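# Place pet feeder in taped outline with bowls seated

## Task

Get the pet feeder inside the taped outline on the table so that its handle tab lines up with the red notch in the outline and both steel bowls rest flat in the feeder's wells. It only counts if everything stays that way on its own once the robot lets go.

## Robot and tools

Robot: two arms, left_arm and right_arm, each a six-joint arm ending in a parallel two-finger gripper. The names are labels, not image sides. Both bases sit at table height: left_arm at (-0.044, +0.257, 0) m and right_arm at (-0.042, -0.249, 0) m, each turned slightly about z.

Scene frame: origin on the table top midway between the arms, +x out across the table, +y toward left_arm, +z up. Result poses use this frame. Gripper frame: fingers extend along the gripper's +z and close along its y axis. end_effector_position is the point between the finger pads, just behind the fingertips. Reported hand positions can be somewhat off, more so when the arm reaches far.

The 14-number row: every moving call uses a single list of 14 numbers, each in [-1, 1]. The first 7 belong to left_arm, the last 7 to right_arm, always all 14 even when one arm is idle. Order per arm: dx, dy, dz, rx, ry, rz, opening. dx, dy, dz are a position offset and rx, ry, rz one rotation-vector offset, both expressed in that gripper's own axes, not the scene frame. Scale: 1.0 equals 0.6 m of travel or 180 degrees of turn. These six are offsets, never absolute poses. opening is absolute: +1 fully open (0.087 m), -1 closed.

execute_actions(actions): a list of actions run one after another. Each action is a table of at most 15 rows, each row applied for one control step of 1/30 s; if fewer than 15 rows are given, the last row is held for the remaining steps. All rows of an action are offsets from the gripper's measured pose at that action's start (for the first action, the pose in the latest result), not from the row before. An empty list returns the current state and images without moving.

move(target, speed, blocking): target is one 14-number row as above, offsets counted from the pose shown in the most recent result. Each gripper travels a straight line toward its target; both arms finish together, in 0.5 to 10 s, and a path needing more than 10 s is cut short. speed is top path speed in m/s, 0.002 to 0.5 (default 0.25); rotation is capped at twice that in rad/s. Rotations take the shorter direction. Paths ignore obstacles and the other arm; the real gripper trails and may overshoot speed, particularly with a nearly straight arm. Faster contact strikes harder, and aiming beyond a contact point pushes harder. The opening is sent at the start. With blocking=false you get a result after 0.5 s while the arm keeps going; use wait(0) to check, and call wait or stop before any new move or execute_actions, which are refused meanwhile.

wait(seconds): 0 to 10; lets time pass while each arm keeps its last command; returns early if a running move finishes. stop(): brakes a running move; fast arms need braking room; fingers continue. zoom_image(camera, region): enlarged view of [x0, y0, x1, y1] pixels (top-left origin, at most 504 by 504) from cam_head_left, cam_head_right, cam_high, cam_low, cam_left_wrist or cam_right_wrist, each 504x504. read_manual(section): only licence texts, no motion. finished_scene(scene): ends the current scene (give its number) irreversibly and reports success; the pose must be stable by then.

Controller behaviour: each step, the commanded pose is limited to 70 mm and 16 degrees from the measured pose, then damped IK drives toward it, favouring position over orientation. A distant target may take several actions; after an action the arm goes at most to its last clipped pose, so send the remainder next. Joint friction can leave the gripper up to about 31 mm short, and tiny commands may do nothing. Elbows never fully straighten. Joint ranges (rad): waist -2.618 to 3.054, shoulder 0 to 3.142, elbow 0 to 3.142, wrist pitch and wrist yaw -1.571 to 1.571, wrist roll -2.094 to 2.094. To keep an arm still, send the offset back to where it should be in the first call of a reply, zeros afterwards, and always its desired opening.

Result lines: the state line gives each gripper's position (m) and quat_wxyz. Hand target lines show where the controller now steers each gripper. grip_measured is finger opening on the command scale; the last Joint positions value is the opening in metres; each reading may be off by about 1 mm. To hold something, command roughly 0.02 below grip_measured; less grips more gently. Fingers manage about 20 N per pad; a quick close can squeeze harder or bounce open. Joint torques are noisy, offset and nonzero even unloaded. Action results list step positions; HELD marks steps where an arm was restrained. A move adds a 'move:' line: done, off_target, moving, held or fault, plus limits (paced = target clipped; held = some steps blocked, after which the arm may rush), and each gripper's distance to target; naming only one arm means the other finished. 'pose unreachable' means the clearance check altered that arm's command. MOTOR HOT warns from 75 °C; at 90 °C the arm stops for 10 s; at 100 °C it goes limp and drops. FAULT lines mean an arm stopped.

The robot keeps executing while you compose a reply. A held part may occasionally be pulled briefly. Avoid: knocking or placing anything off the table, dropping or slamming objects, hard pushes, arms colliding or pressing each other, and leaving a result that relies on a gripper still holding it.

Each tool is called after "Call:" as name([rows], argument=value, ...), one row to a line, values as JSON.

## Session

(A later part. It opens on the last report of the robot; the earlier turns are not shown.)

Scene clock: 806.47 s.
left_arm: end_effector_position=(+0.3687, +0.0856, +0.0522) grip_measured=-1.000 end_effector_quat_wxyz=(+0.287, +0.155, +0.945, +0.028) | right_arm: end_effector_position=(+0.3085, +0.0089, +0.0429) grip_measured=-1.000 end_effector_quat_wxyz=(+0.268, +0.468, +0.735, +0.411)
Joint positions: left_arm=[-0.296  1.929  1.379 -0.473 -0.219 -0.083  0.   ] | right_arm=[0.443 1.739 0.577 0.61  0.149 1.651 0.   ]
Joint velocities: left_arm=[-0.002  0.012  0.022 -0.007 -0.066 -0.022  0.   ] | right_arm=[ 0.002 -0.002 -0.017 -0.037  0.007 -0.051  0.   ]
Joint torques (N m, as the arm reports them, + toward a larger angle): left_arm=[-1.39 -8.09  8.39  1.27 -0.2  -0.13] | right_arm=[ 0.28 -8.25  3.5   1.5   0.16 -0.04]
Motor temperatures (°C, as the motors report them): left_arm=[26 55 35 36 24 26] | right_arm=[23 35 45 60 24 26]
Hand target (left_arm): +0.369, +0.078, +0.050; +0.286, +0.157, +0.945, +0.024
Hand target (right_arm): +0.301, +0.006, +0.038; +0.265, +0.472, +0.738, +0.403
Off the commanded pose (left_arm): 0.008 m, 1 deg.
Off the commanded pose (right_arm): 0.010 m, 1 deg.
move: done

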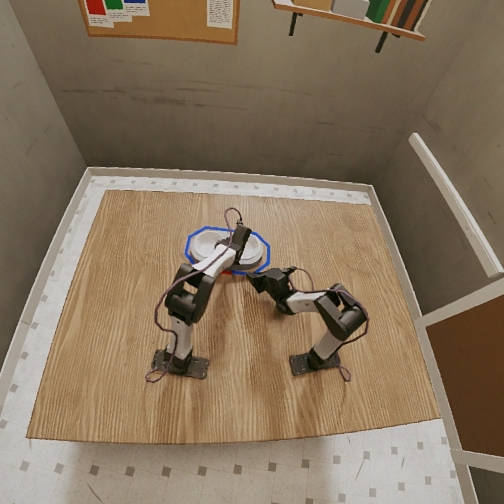

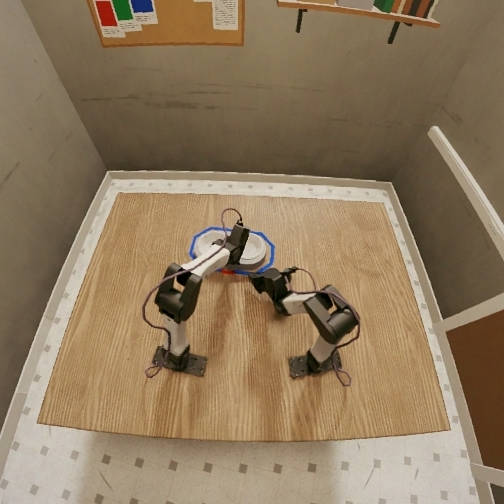

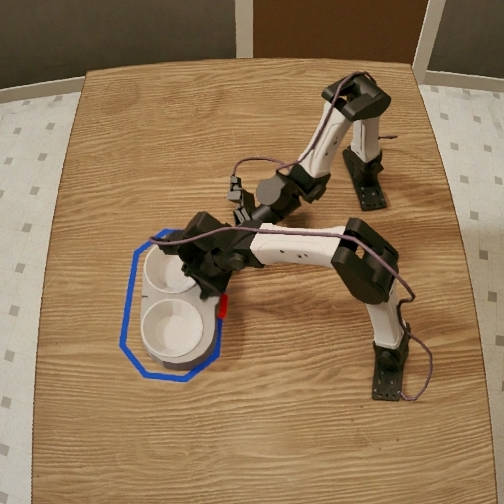

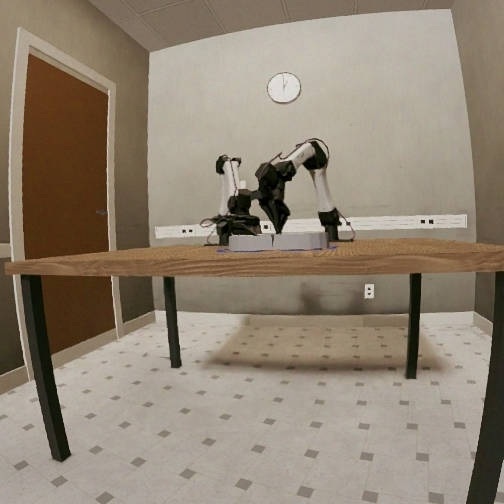

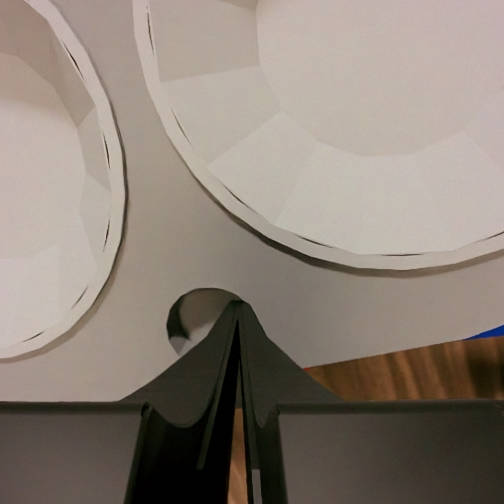

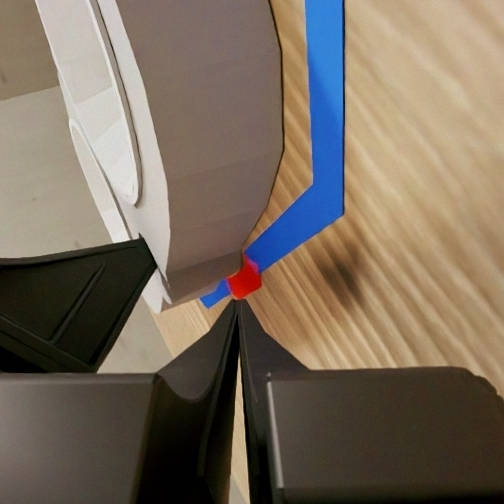

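Call:
move(target=[0.002,0.0095,0.0,0,0,0,-1,0,0,0,0,0,0,-1], speed=0.03)

Call:
move(target=[-0.058,0.0146,-0.0905,0,0,0,-1,0,0,0,0,0,0,-1], speed=0.08)

Scene clock: 835.57 s.
left_arm: end_effector_position=(+0.3687, +0.0860, +0.0522) grip_measured=-1.000 end_effector_quat_wxyz=(+0.287, +0.159, +0.944, +0.029) | right_arm: end_effector_position=(+0.3085, +0.0085, +0.0425) grip_measured=-1.000 end_effector_quat_wxyz=(+0.268, +0.469, +0.735, +0.410)
Joint positions: left_arm=[-0.296  1.929  1.379 -0.473 -0.219 -0.076  0.   ] | right_arm=[0.443 1.739 0.577 0.609 0.151 1.652 0.   ]
Joint velocities: left_arm=[-0.007  0.002 -0.022  0.007  0.022 -0.022  0.   ] | right_arm=[-0.022 -0.007 -0.017 -0.037  0.081 -0.081  0.   ]
Joint torques (N m, as the arm reports them, + toward a larger angle): left_arm=[ 0.73 -9.98  6.29  1.34 -0.16  0.01] | right_arm=[-0.3  -7.06  5.29  1.68  0.04 -0.15]
Motor temperatures (°C, as the motors report them): left_arm=[26 53 38 36 24 26] | right_arm=[23 37 42 58 24 26]
Hand target (left_arm): +0.369, +0.091, +0.052; +0.287, +0.155, +0.945, +0.028
Hand target (right_arm): +0.308, +0.009, +0.043; +0.268, +0.468, +0.735, +0.411
Off the commanded pose (left_arm): 0.005 m, 0 deg.
Off the commanded pose (right_arm): 0.000 m, 0 deg.
move: done

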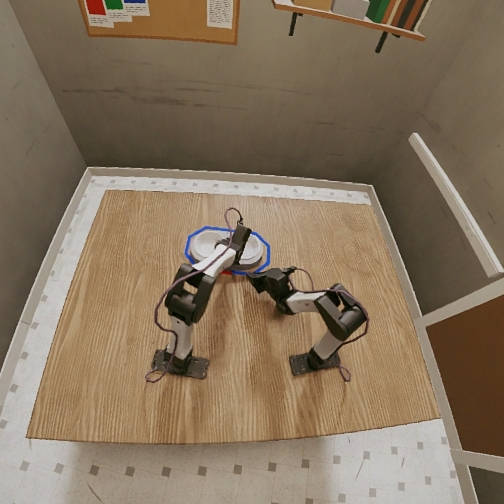

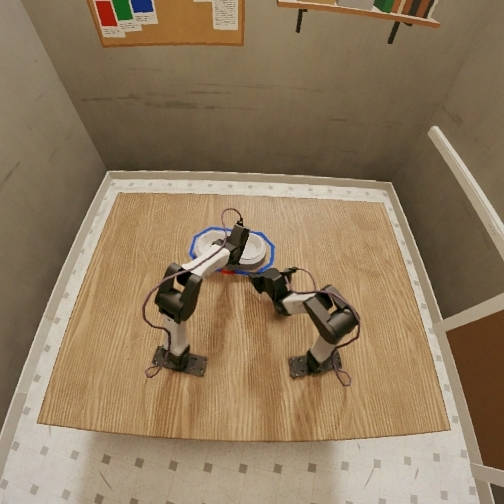

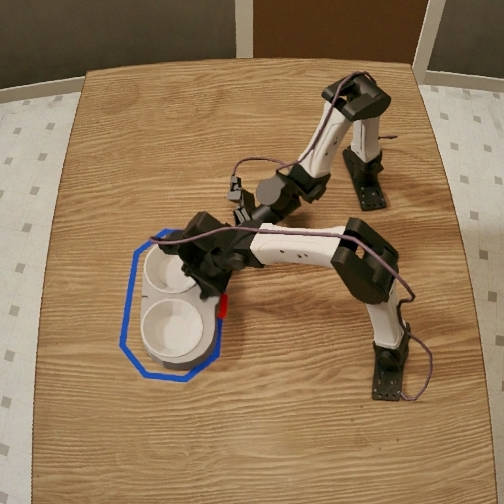

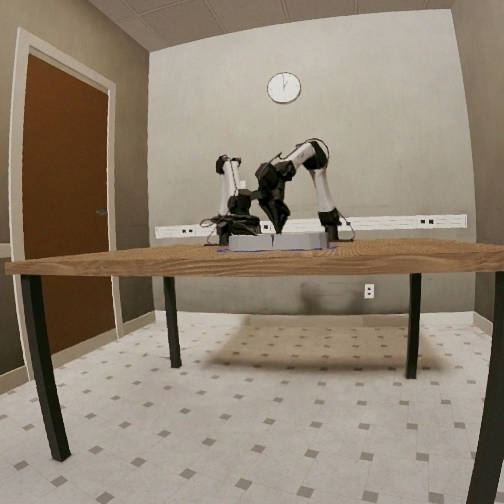

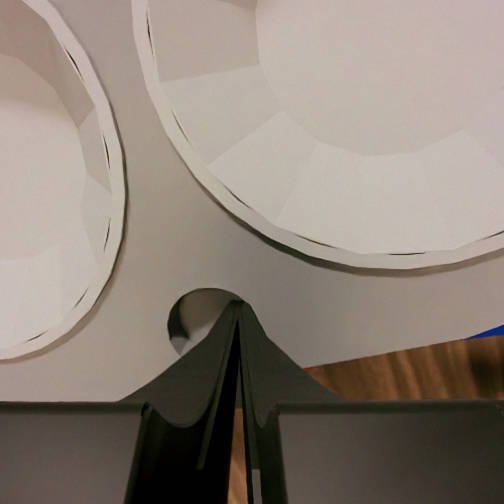

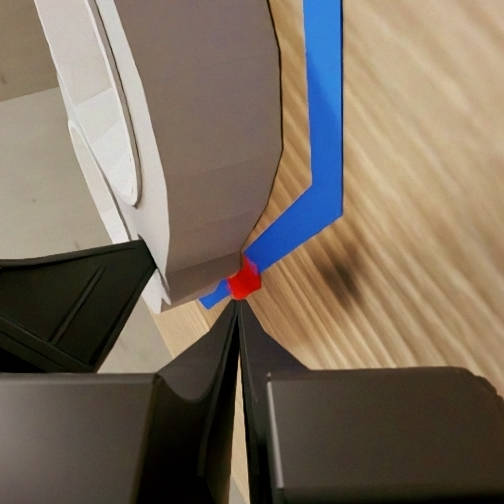

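Scene clock: 836.93 s.
left_arm: end_effector_position=(+0.3666, +0.0871, +0.1078) grip_measured=-1.000 end_effector_quat_wxyz=(+0.279, +0.160, +0.946, +0.032) | right_arm: end_effector_position=(+0.3085, +0.0085, +0.0425) grip_measured=-1.000 end_effector_quat_wxyz=(+0.268, +0.469, +0.735, +0.410)
Joint positions: left_arm=[-0.296  1.893  1.562 -0.71  -0.219 -0.076  0.   ] | right_arm=[0.443 1.739 0.577 0.609 0.151 1.652 0.   ]
Joint velocities: left_arm=[-0.017 -0.002 -0.002 -0.022  0.066 -0.022  0.   ] | right_arm=[-0.007  0.012 -0.007 -0.022  0.022  0.022  0.   ]
Joint torques (N m, as the arm reports them, + toward a larger angle): left_arm=[ -0.67 -10.18   8.59   1.19  -0.26  -0.08] | right_arm=[-0.16 -7.25  5.49  1.64  0.08 -0.1 ]
Motor temperatures (°C, as the motors report them): left_arm=[26 53 38 36 24 26] | right_arm=[23 37 42 58 24 26]
Hand target (left_arm): +0.367, +0.085, +0.117; +0.287, +0.159, +0.944, +0.029
Hand target (right_arm): +0.308, +0.009, +0.043; +0.268, +0.469, +0.735, +0.410
Off the commanded pose (left_arm): 0.010 m, 1 deg.
Off the commanded pose (right_arm): 0.000 m, 0 deg.
move: done

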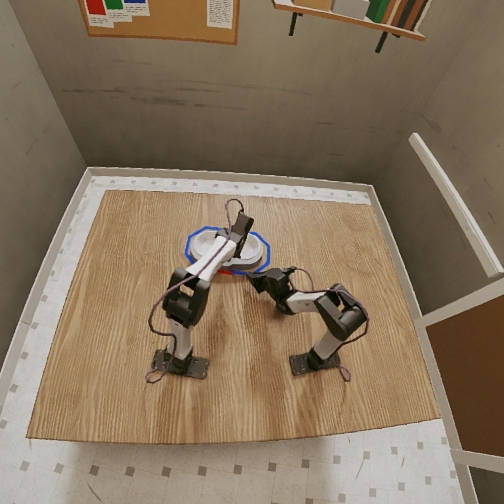

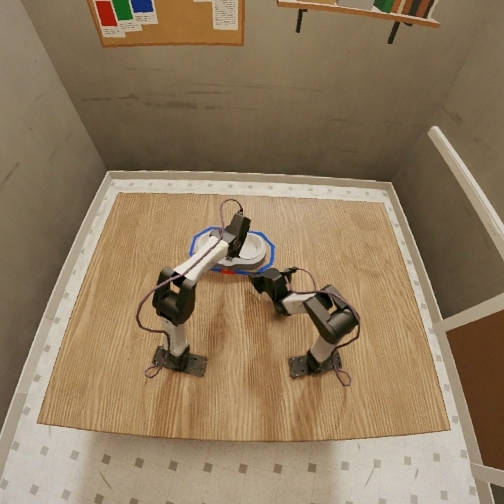

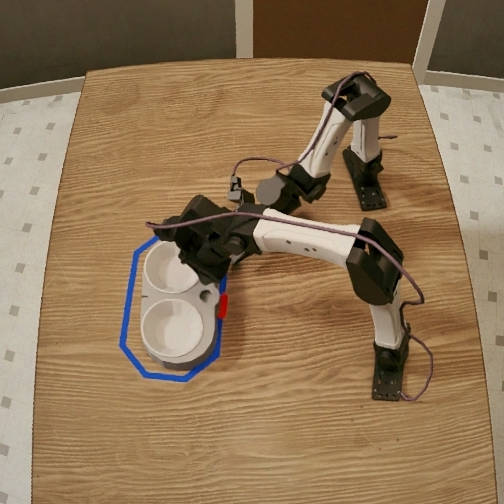

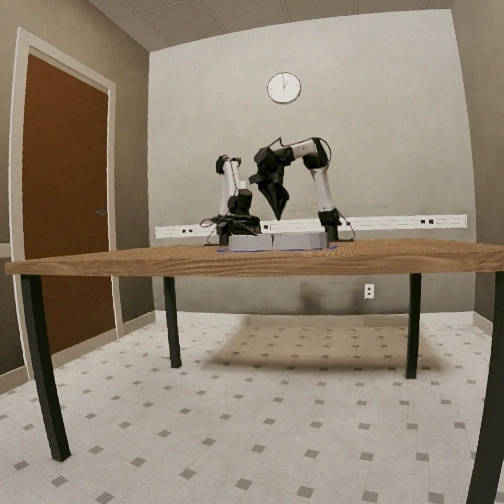

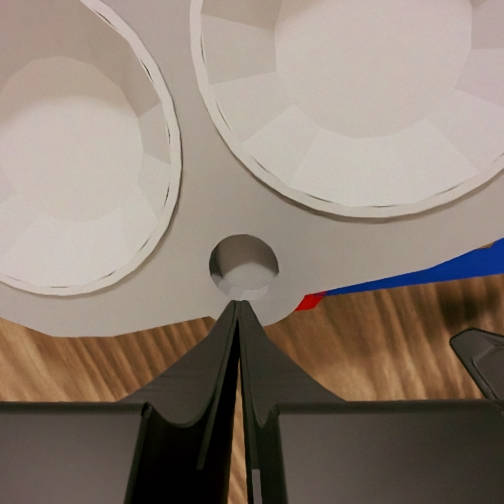

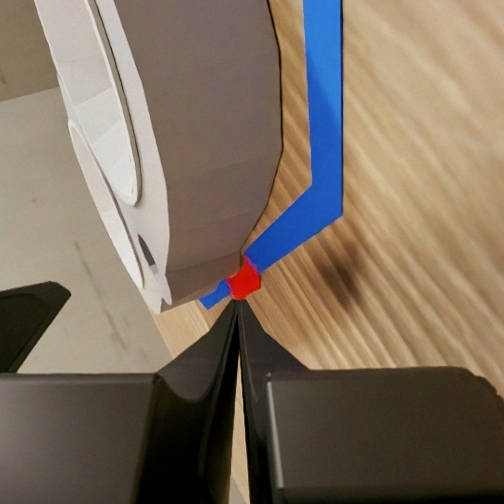

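Call:
move(target=[0.156,0.1275,-0.0282,0,0,0,-1,0,0,0,0,0,0,-1], speed=0.15)

Call:
move(target=[0.047,-0.0135,0.076,0,0,0,-1,0,0,0,0,0,0,-1], speed=0.08)

Scene clock: 849.00 s.
left_arm: end_effector_position=(+0.3057, +0.1888, +0.0825) grip_measured=-1.000 end_effector_quat_wxyz=(+0.271, +0.160, +0.949, +0.035) | right_arm: end_effector_position=(+0.3085, +0.0085, +0.0425) grip_measured=-1.000 end_effector_quat_wxyz=(+0.268, +0.469, +0.735, +0.410)
Joint positions: left_arm=[-0.086  1.566  1.08  -0.543 -0.116  0.106  0.   ] | right_arm=[0.443 1.739 0.577 0.609 0.151 1.652 0.   ]
Joint velocities: left_arm=[ 0.012  0.017 -0.012  0.051 -0.125  0.022  0.   ] | right_arm=[-0.002 -0.002 -0.017 -0.037 -0.037 -0.051  0.   ]
Joint torques (N m, as the arm reports them, + toward a larger angle): left_arm=[ 0.27 -7.58  6.05  1.43 -0.06  0.02] | right_arm=[-0.24 -7.31  5.24  1.66  0.07 -0.16]
Motor temperatures (°C, as the motors report them): left_arm=[26 55 39 36 24 26] | right_arm=[23 36 42 58 24 26]
Hand target (left_arm): +0.306, +0.190, +0.084; +0.279, +0.160, +0.946, +0.031
Hand target (right_arm): +0.308, +0.009, +0.043; +0.268, +0.469, +0.735, +0.410
Off the commanded pose (left_arm): 0.003 m, 1 deg.
Off the commanded pose (right_arm): 0.000 m, 0 deg.
move: done

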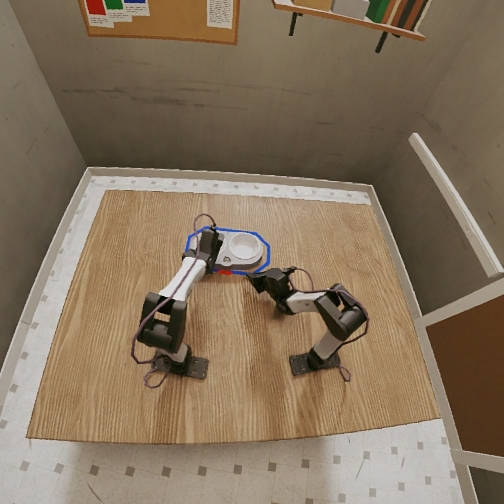

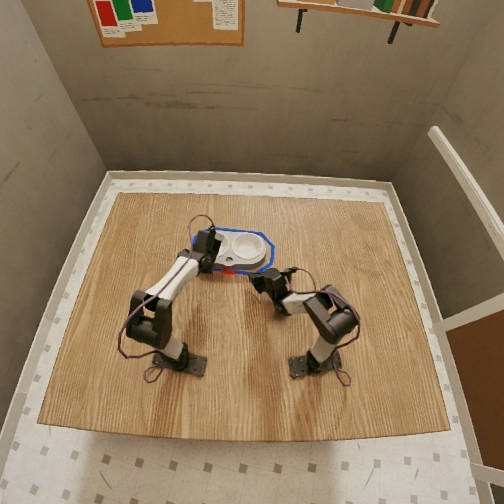

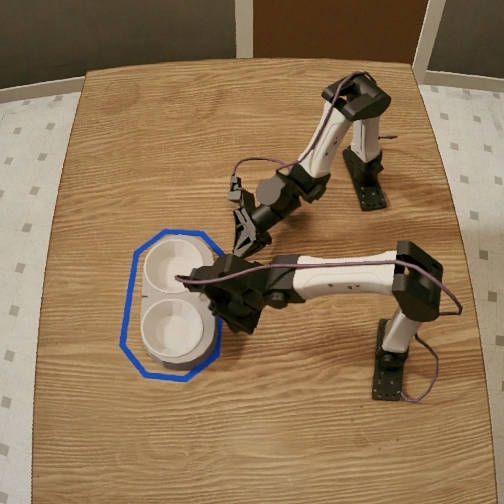

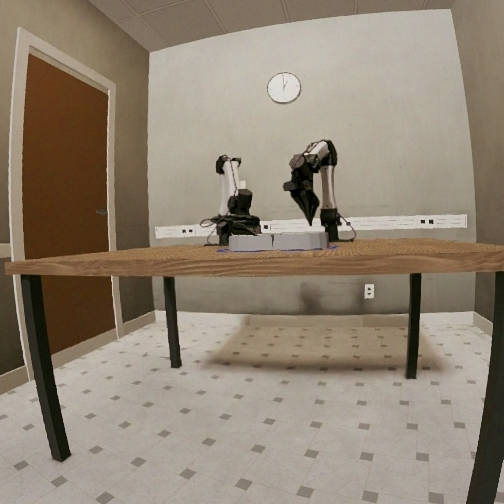

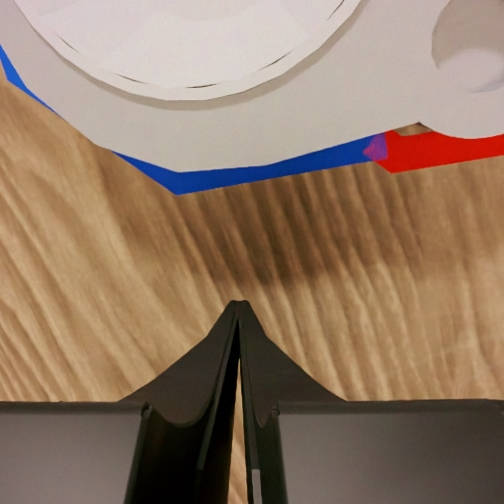

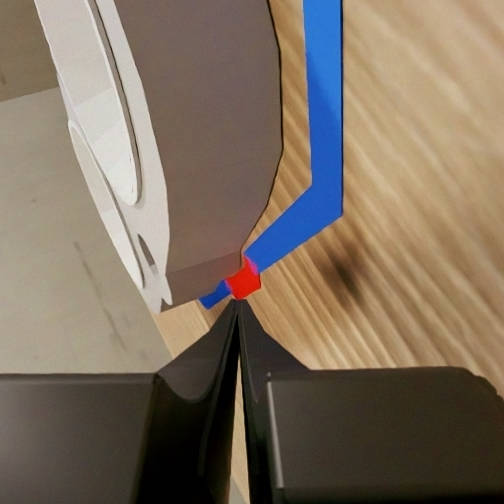

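Scene clock: 850.27 s.
left_arm: end_effector_position=(+0.3060, +0.1887, +0.0340) grip_measured=-1.000 end_effector_quat_wxyz=(+0.273, +0.160, +0.948, +0.035) | right_arm: end_effector_position=(+0.3085, +0.0085, +0.0425) grip_measured=-1.000 end_effector_quat_wxyz=(+0.268, +0.469, +0.735, +0.410)
Joint positions: left_arm=[-0.086  1.63   0.939 -0.334 -0.116  0.106  0.   ] | right_arm=[0.443 1.739 0.577 0.609 0.151 1.652 0.   ]
Joint velocities: left_arm=[-0.022 -0.007  0.012 -0.007 -0.007 -0.022  0.   ] | right_arm=[-0.007  0.007 -0.012  0.051  0.007 -0.007  0.   ]
Joint torques (N m, as the arm reports them, + toward a larger angle): left_arm=[-0.07 -5.8   5.87  1.47 -0.15 -0.02] | right_arm=[-0.42 -7.17  5.39  1.67  0.07 -0.17]
Motor temperatures (°C, as the motors report them): left_arm=[26 54 38 36 24 26] | right_arm=[23 36 41 58 24 26]
Hand target (left_arm): +0.305, +0.190, +0.029; +0.271, +0.160, +0.949, +0.035
Hand target (right_arm): +0.308, +0.009, +0.043; +0.268, +0.469, +0.735, +0.410
Off the commanded pose (left_arm): 0.006 m, 0 deg.
Off the commanded pose (right_arm): 0.000 m, 0 deg.
move: done

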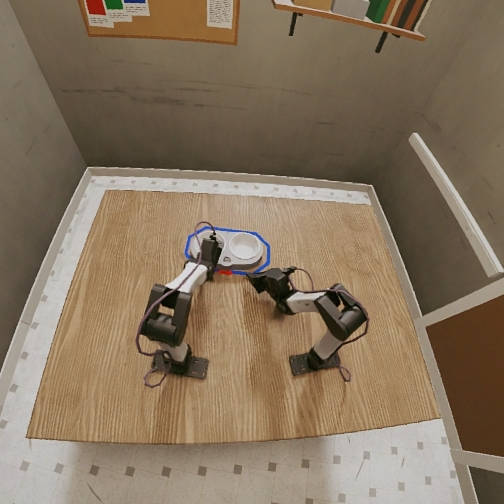

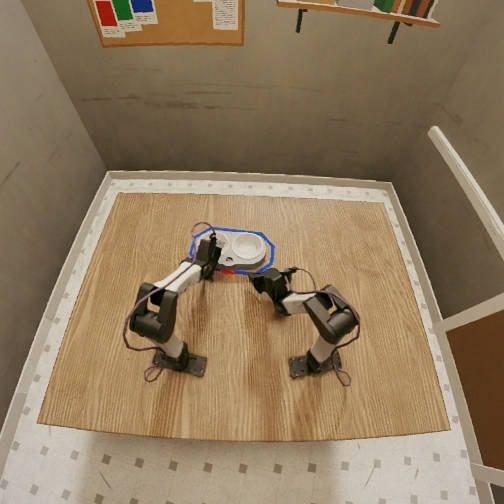

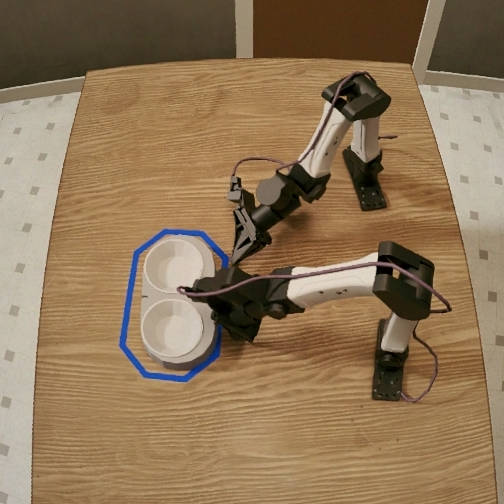

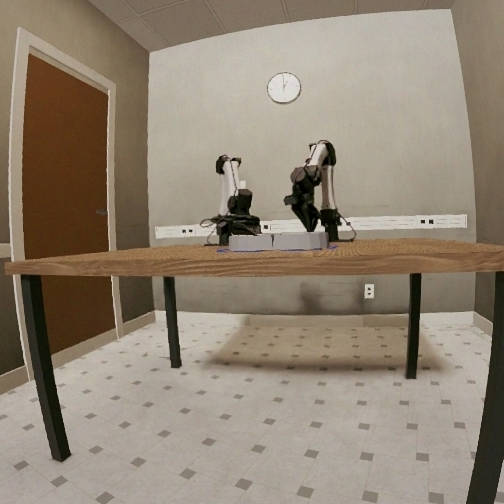

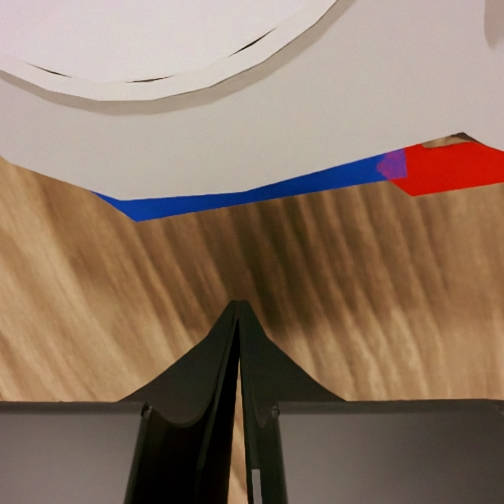

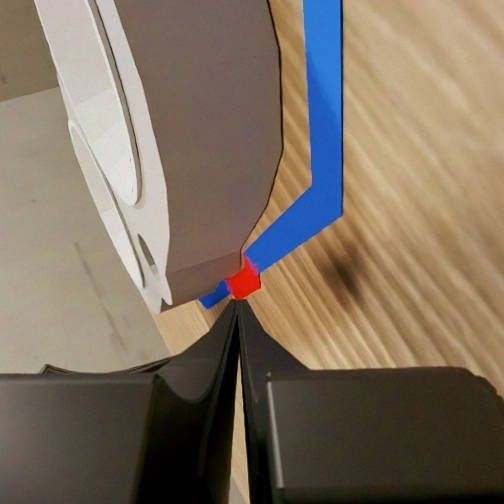

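Call:
move(target=[-0.0706,0.022,0.0514,0,0,0,-1,0,0,0,0,0,0,-1], speed=0.03)

Call:
zoom_image(camera="cam_high", region=[90, 200, 290, 400])

Scene clock: 858.87 s.
left_arm: end_effector_position=(+0.3548, +0.1853, +0.0328) grip_measured=-1.000 end_effector_quat_wxyz=(+0.272, +0.160, +0.948, +0.039) | right_arm: end_effector_position=(+0.3085, +0.0085, +0.0425) grip_measured=-1.000 end_effector_quat_wxyz=(+0.268, +0.469, +0.735, +0.410)
Joint positions: left_arm=[-0.064  1.806  1.139 -0.358 -0.112  0.128  0.   ] | right_arm=[0.443 1.739 0.577 0.609 0.151 1.652 0.   ]
Joint velocities: left_arm=[-0.012 -0.007 -0.002 -0.081 -0.022  0.007  0.   ] | right_arm=[ 0.012 -0.012 -0.007 -0.007  0.081 -0.11   0.   ]
Joint torques (N m, as the arm reports them, + toward a larger angle): left_arm=[ 0.46 -6.99  8.37  1.31 -0.04  0.01] | right_arm=[-0.32 -7.14  5.13  1.64  0.09 -0.13]
Motor temperatures (°C, as the motors report them): left_arm=[26 53 38 37 24 26] | right_arm=[23 36 41 58 24 26]
Hand target (left_arm): +0.360, +0.186, +0.032; +0.273, +0.160, +0.948, +0.035
Hand target (right_arm): +0.308, +0.009, +0.043; +0.268, +0.469, +0.735, +0.410
Off the commanded pose (left_arm): 0.006 m, 1 deg.
Off the commanded pose (right_arm): 0.000 m, 0 deg.
move: done

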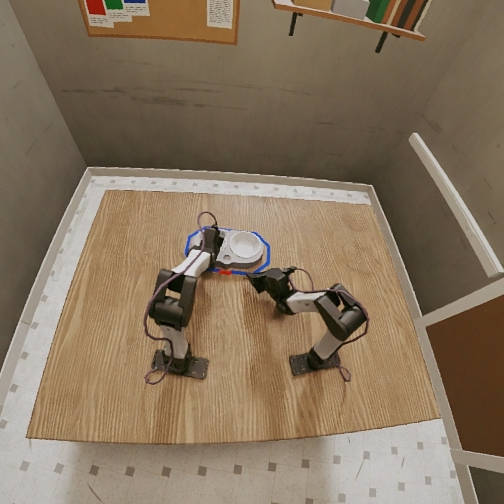

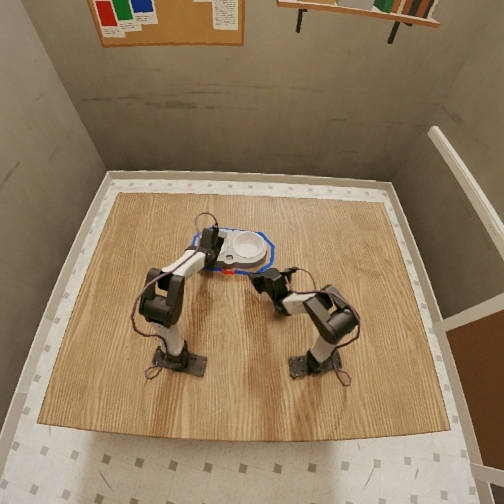

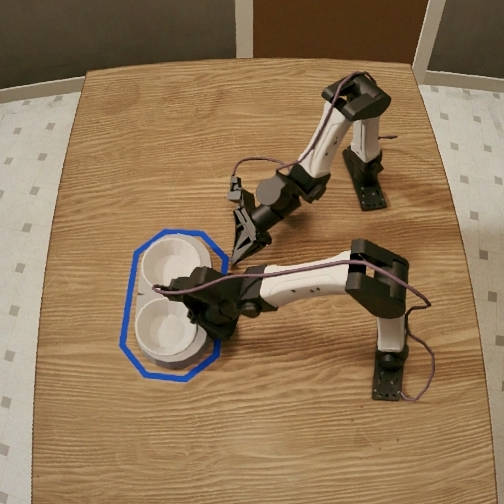

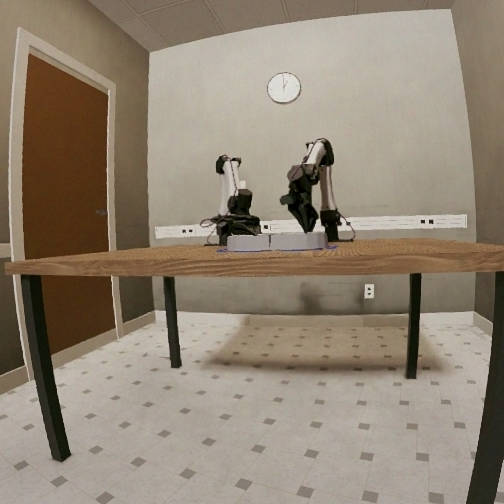

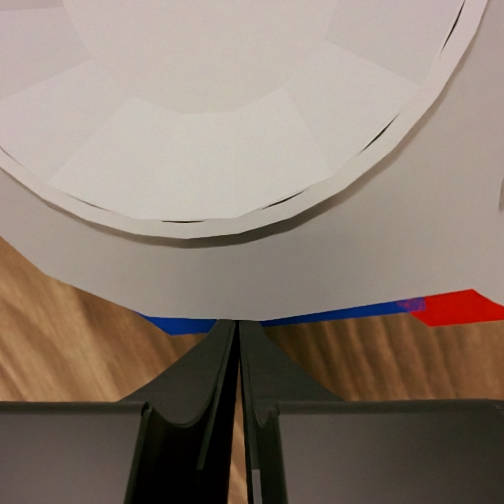

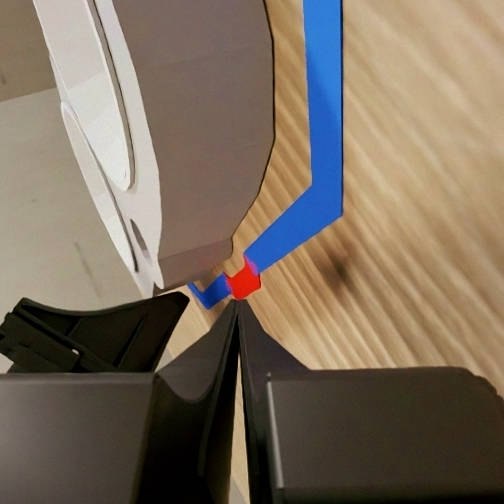

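Region (90, 200, 290, 400) of cam_high's 504x504 image, scaled by 2.520, with more detail than that image has.

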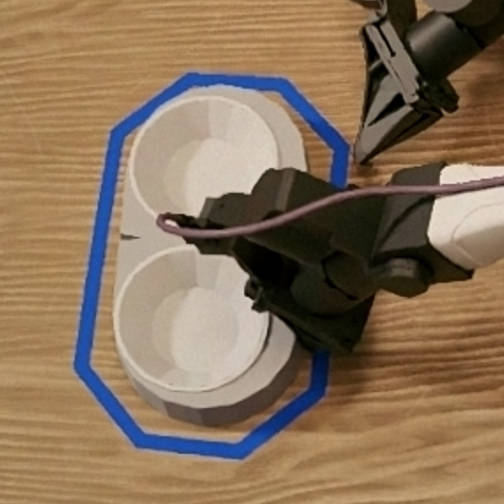

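Call:
move(target=[-0.0172,0.0062,0.0117,0,0,0,-1,0,0,0,0,0,0,-1], speed=0.02)

Call:
move(target=[0.085,-0.03,-0.035,0,0,0,-1,0.05,-0.02,-0.1,0,0,0,-1], speed=0.12)

Scene clock: 872.63 s.
left_arm: end_effector_position=(+0.3621, +0.1836, +0.0330) grip_measured=-1.000 end_effector_quat_wxyz=(+0.270, +0.162, +0.948, +0.039) | right_arm: end_effector_position=(+0.3085, +0.0085, +0.0425) grip_measured=-1.000 end_effector_quat_wxyz=(+0.268, +0.469, +0.735, +0.410)
Joint positions: left_arm=[-0.064  1.834  1.178 -0.372 -0.112  0.131  0.   ] | right_arm=[0.443 1.739 0.577 0.609 0.151 1.652 0.   ]
Joint velocities: left_arm=[ 0.002 -0.022 -0.022 -0.037 -0.051 -0.095  0.   ] | right_arm=[-0.002 -0.007 -0.002 -0.022  0.007  0.022  0.   ]
Joint torques (N m, as the arm reports them, + toward a larger angle): left_arm=[ 0.3  -7.23  8.41  1.3  -0.13 -0.02] | right_arm=[-0.38 -7.25  5.33  1.65  0.03 -0.16]
Motor temperatures (°C, as the motors report them): left_arm=[26 52 39 37 24 26] | right_arm=[23 36 41 58 24 26]
Hand target (left_arm): +0.368, +0.185, +0.033; +0.272, +0.160, +0.948, +0.039
Hand target (right_arm): +0.308, +0.009, +0.043; +0.268, +0.469, +0.735, +0.410
Off the commanded pose (left_arm): 0.006 m, 0 deg.
Off the commanded pose (right_arm): 0.000 m, 0 deg.
move: done

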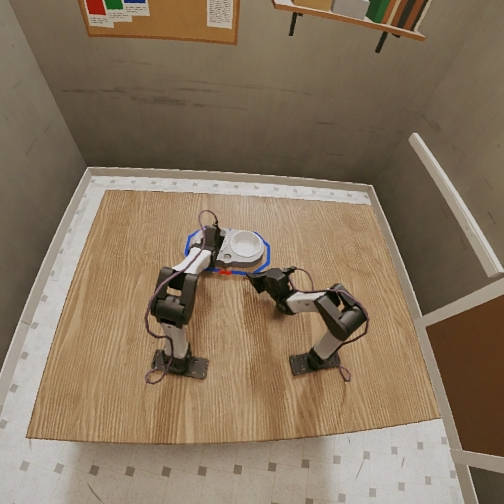

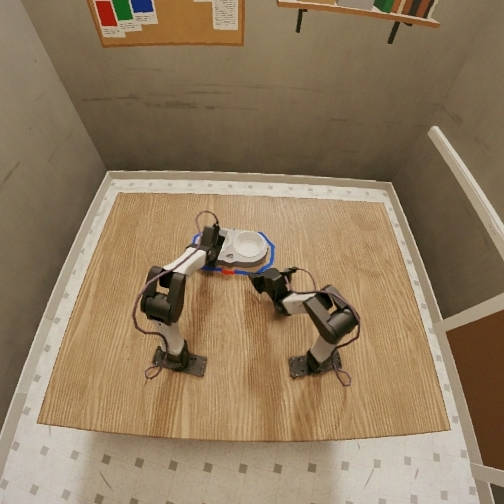

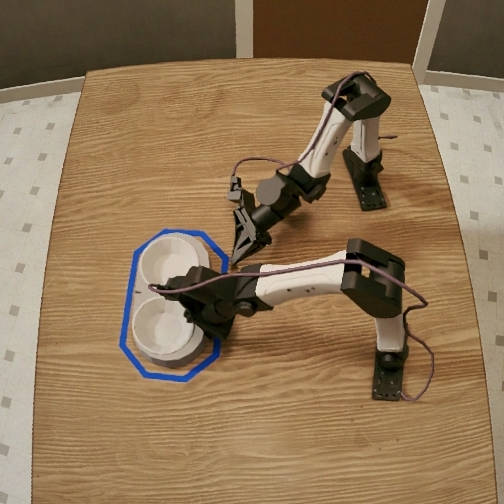

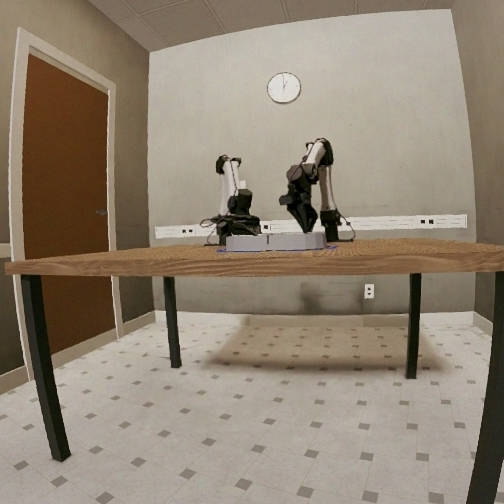

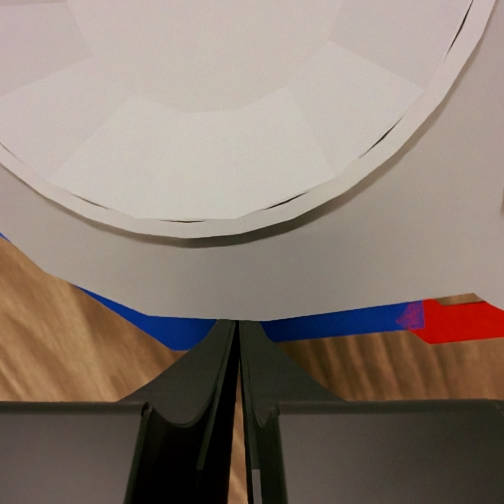

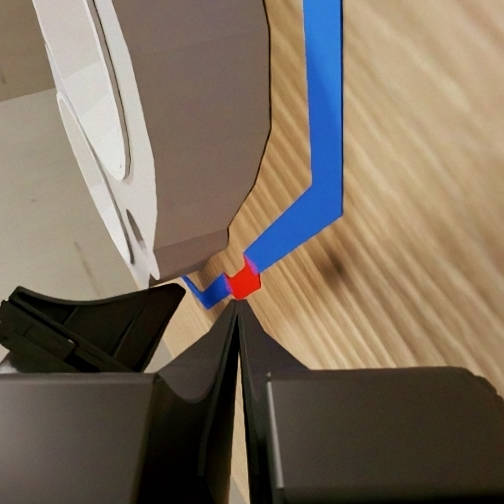

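Scene clock: 873.80 s.
left_arm: end_effector_position=(+0.3050, +0.1871, +0.0185) grip_measured=-1.000 end_effector_quat_wxyz=(+0.260, +0.162, +0.951, +0.038) | right_arm: end_effector_position=(+0.2495, +0.0173, +0.0683) grip_measured=-1.000 end_effector_quat_wxyz=(+0.271, +0.466, +0.732, +0.417)
Joint positions: left_arm=[-0.095  1.676  0.931 -0.307 -0.124  0.101  0.   ] | right_arm=[0.612 1.49  0.453 0.482 0.292 1.74  0.   ]
Joint velocities: left_arm=[ 0.002  0.017  0.017 -0.022 -0.007 -0.066  0.   ] | right_arm=[ 0.022 -0.002  0.007  0.007  0.007 -0.037  0.   ]
Joint torques (N m, as the arm reports them, + toward a larger angle): left_arm=[-1.15 -8.04  5.54  1.41 -0.27 -0.13] | right_arm=[ 0.22 -6.51  4.18  1.57  0.2  -0.06]
Motor temperatures (°C, as the motors report them): left_arm=[26 52 39 37 24 26] | right_arm=[23 36 41 58 24 26]
Hand target (left_arm): +0.305, +0.185, +0.021; +0.270, +0.162, +0.948, +0.040
Hand target (right_arm): +0.243, +0.013, +0.062; +0.269, +0.469, +0.735, +0.409
Off the commanded pose (left_arm): 0.005 m, 1 deg.
Off the commanded pose (right_arm): 0.009 m, 1 deg.
move: done

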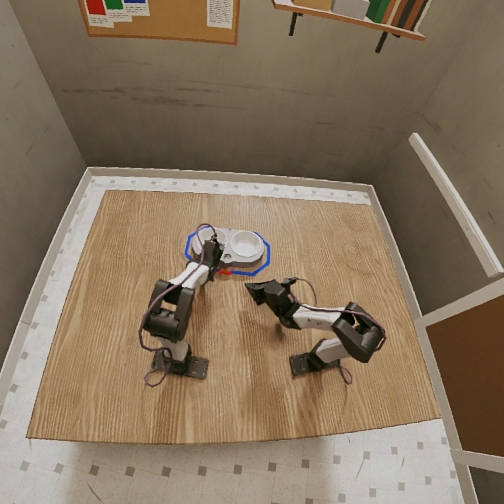

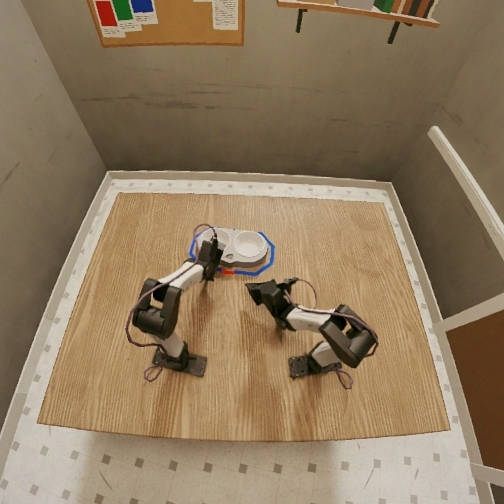

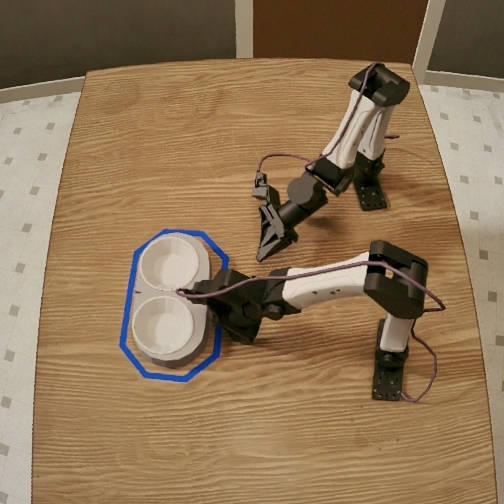

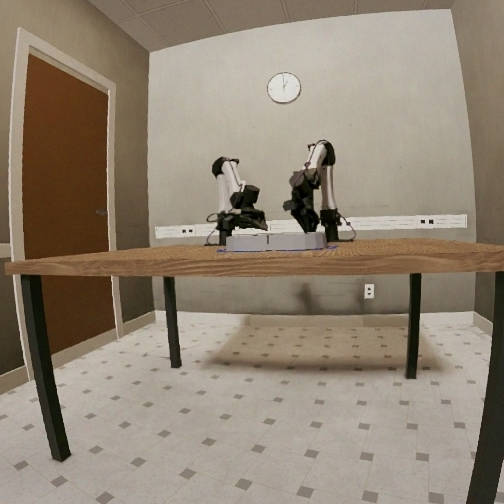

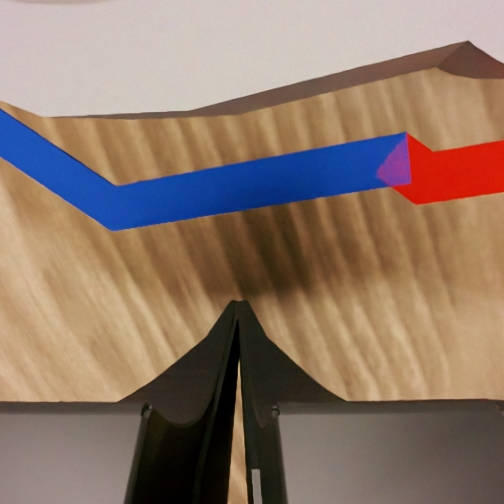

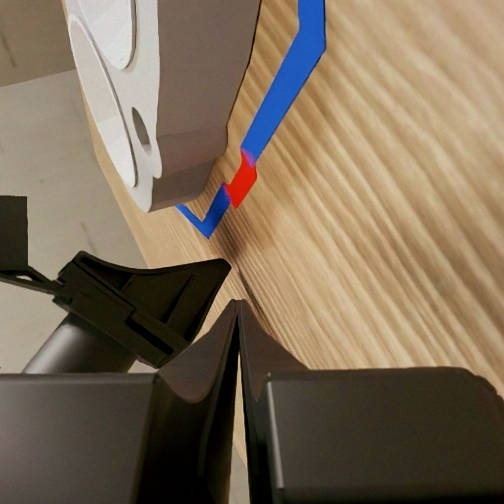

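Call:
move(target=[0.028,0.04,-0.24,0,0,0,-1,-0.08,-0.003,-0.168,0,0,0,-1], speed=0.2)

Call:
zoom_image(camera="cam_high", region=[90, 200, 290, 400])

Call:
zoom_image(camera="cam_head_left", region=[160, 200, 300, 300])

Scene clock: 882.10 s.
left_arm: end_effector_position=(+0.2232, +0.2149, +0.1316) grip_measured=-1.000 end_effector_quat_wxyz=(+0.256, +0.164, +0.952, +0.041) | right_arm: end_effector_position=(+0.1898, -0.0597, +0.1227) grip_measured=-1.000 end_effector_quat_wxyz=(+0.272, +0.467, +0.728, +0.422)
Joint positions: left_arm=[-0.075  1.231  1.012 -0.84  -0.118  0.123  0.   ] | right_arm=[ 0.516  0.767  0.33  -0.094  0.21   1.691  0.   ]
Joint velocities: left_arm=[-0.002 -0.012  0.002 -0.007 -0.037  0.007  0.   ] | right_arm=[-0.007  0.007 -0.012  0.037 -0.066  0.066  0.   ]
Joint torques (N m, as the arm reports them, + toward a larger angle): left_arm=[ 0.56 -4.12  8.29  1.19 -0.08  0.01] | right_arm=[-0.9  -2.4   6.52  1.58  0.   -0.22]
Motor temperatures (°C, as the motors report them): left_arm=[26 52 38 37 24 26] | right_arm=[23 36 41 57 24 26]
Hand target (left_arm): +0.224, +0.216, +0.136; +0.260, +0.162, +0.951, +0.038
Hand target (right_arm): +0.187, -0.063, +0.118; +0.270, +0.466, +0.731, +0.418
Off the commanded pose (left_arm): 0.007 m, 1 deg.
Off the commanded pose (right_arm): 0.006 m, 1 deg.
move: done

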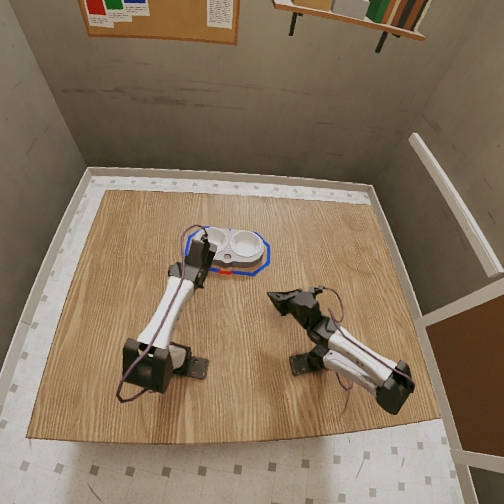

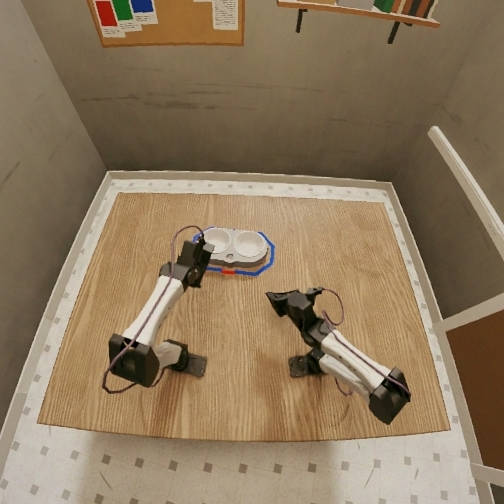

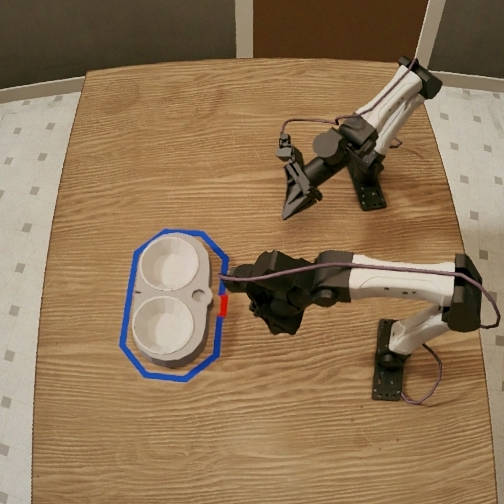

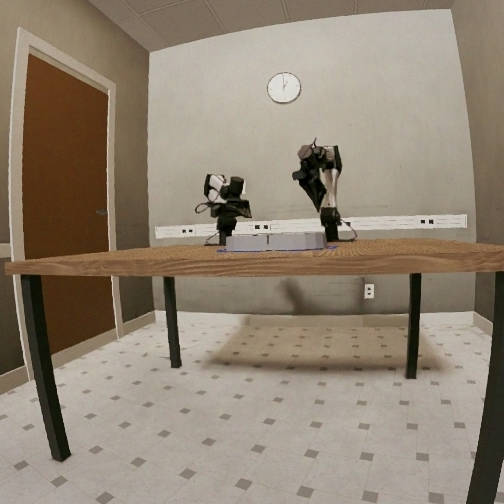

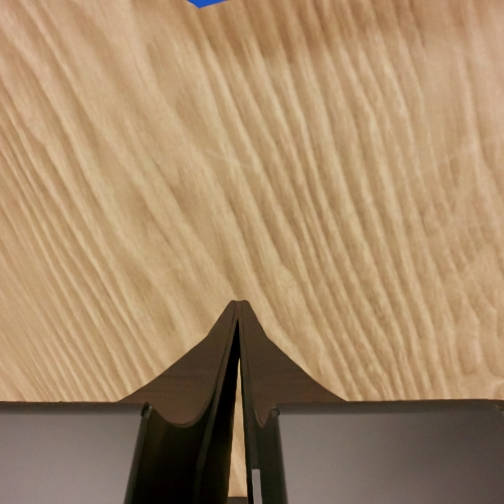

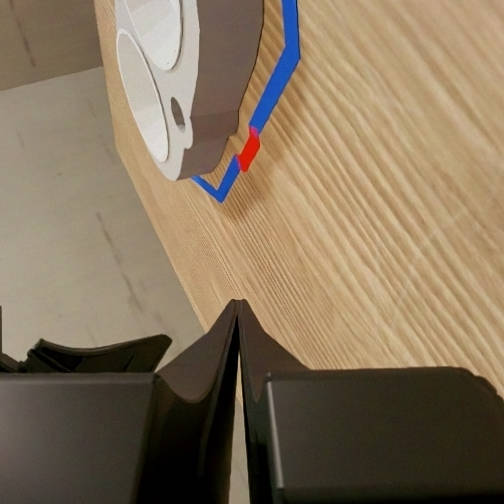

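Region (90, 200, 290, 400) of cam_high's 504x504 image, scaled by 2.520, with more detail than that image has.

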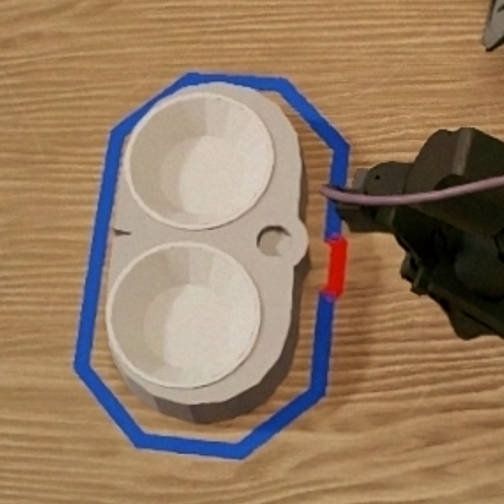

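Region (160, 200, 300, 300) of cam_head_left's 504x504 image, scaled by 3.600, with more detail than that image has; it fills the top 360 rows of this view, and the rest is white.

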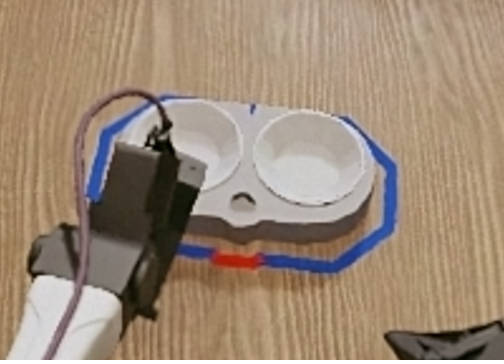

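Call:
finished_scene(scene=1)

The scene is finished: the task was done.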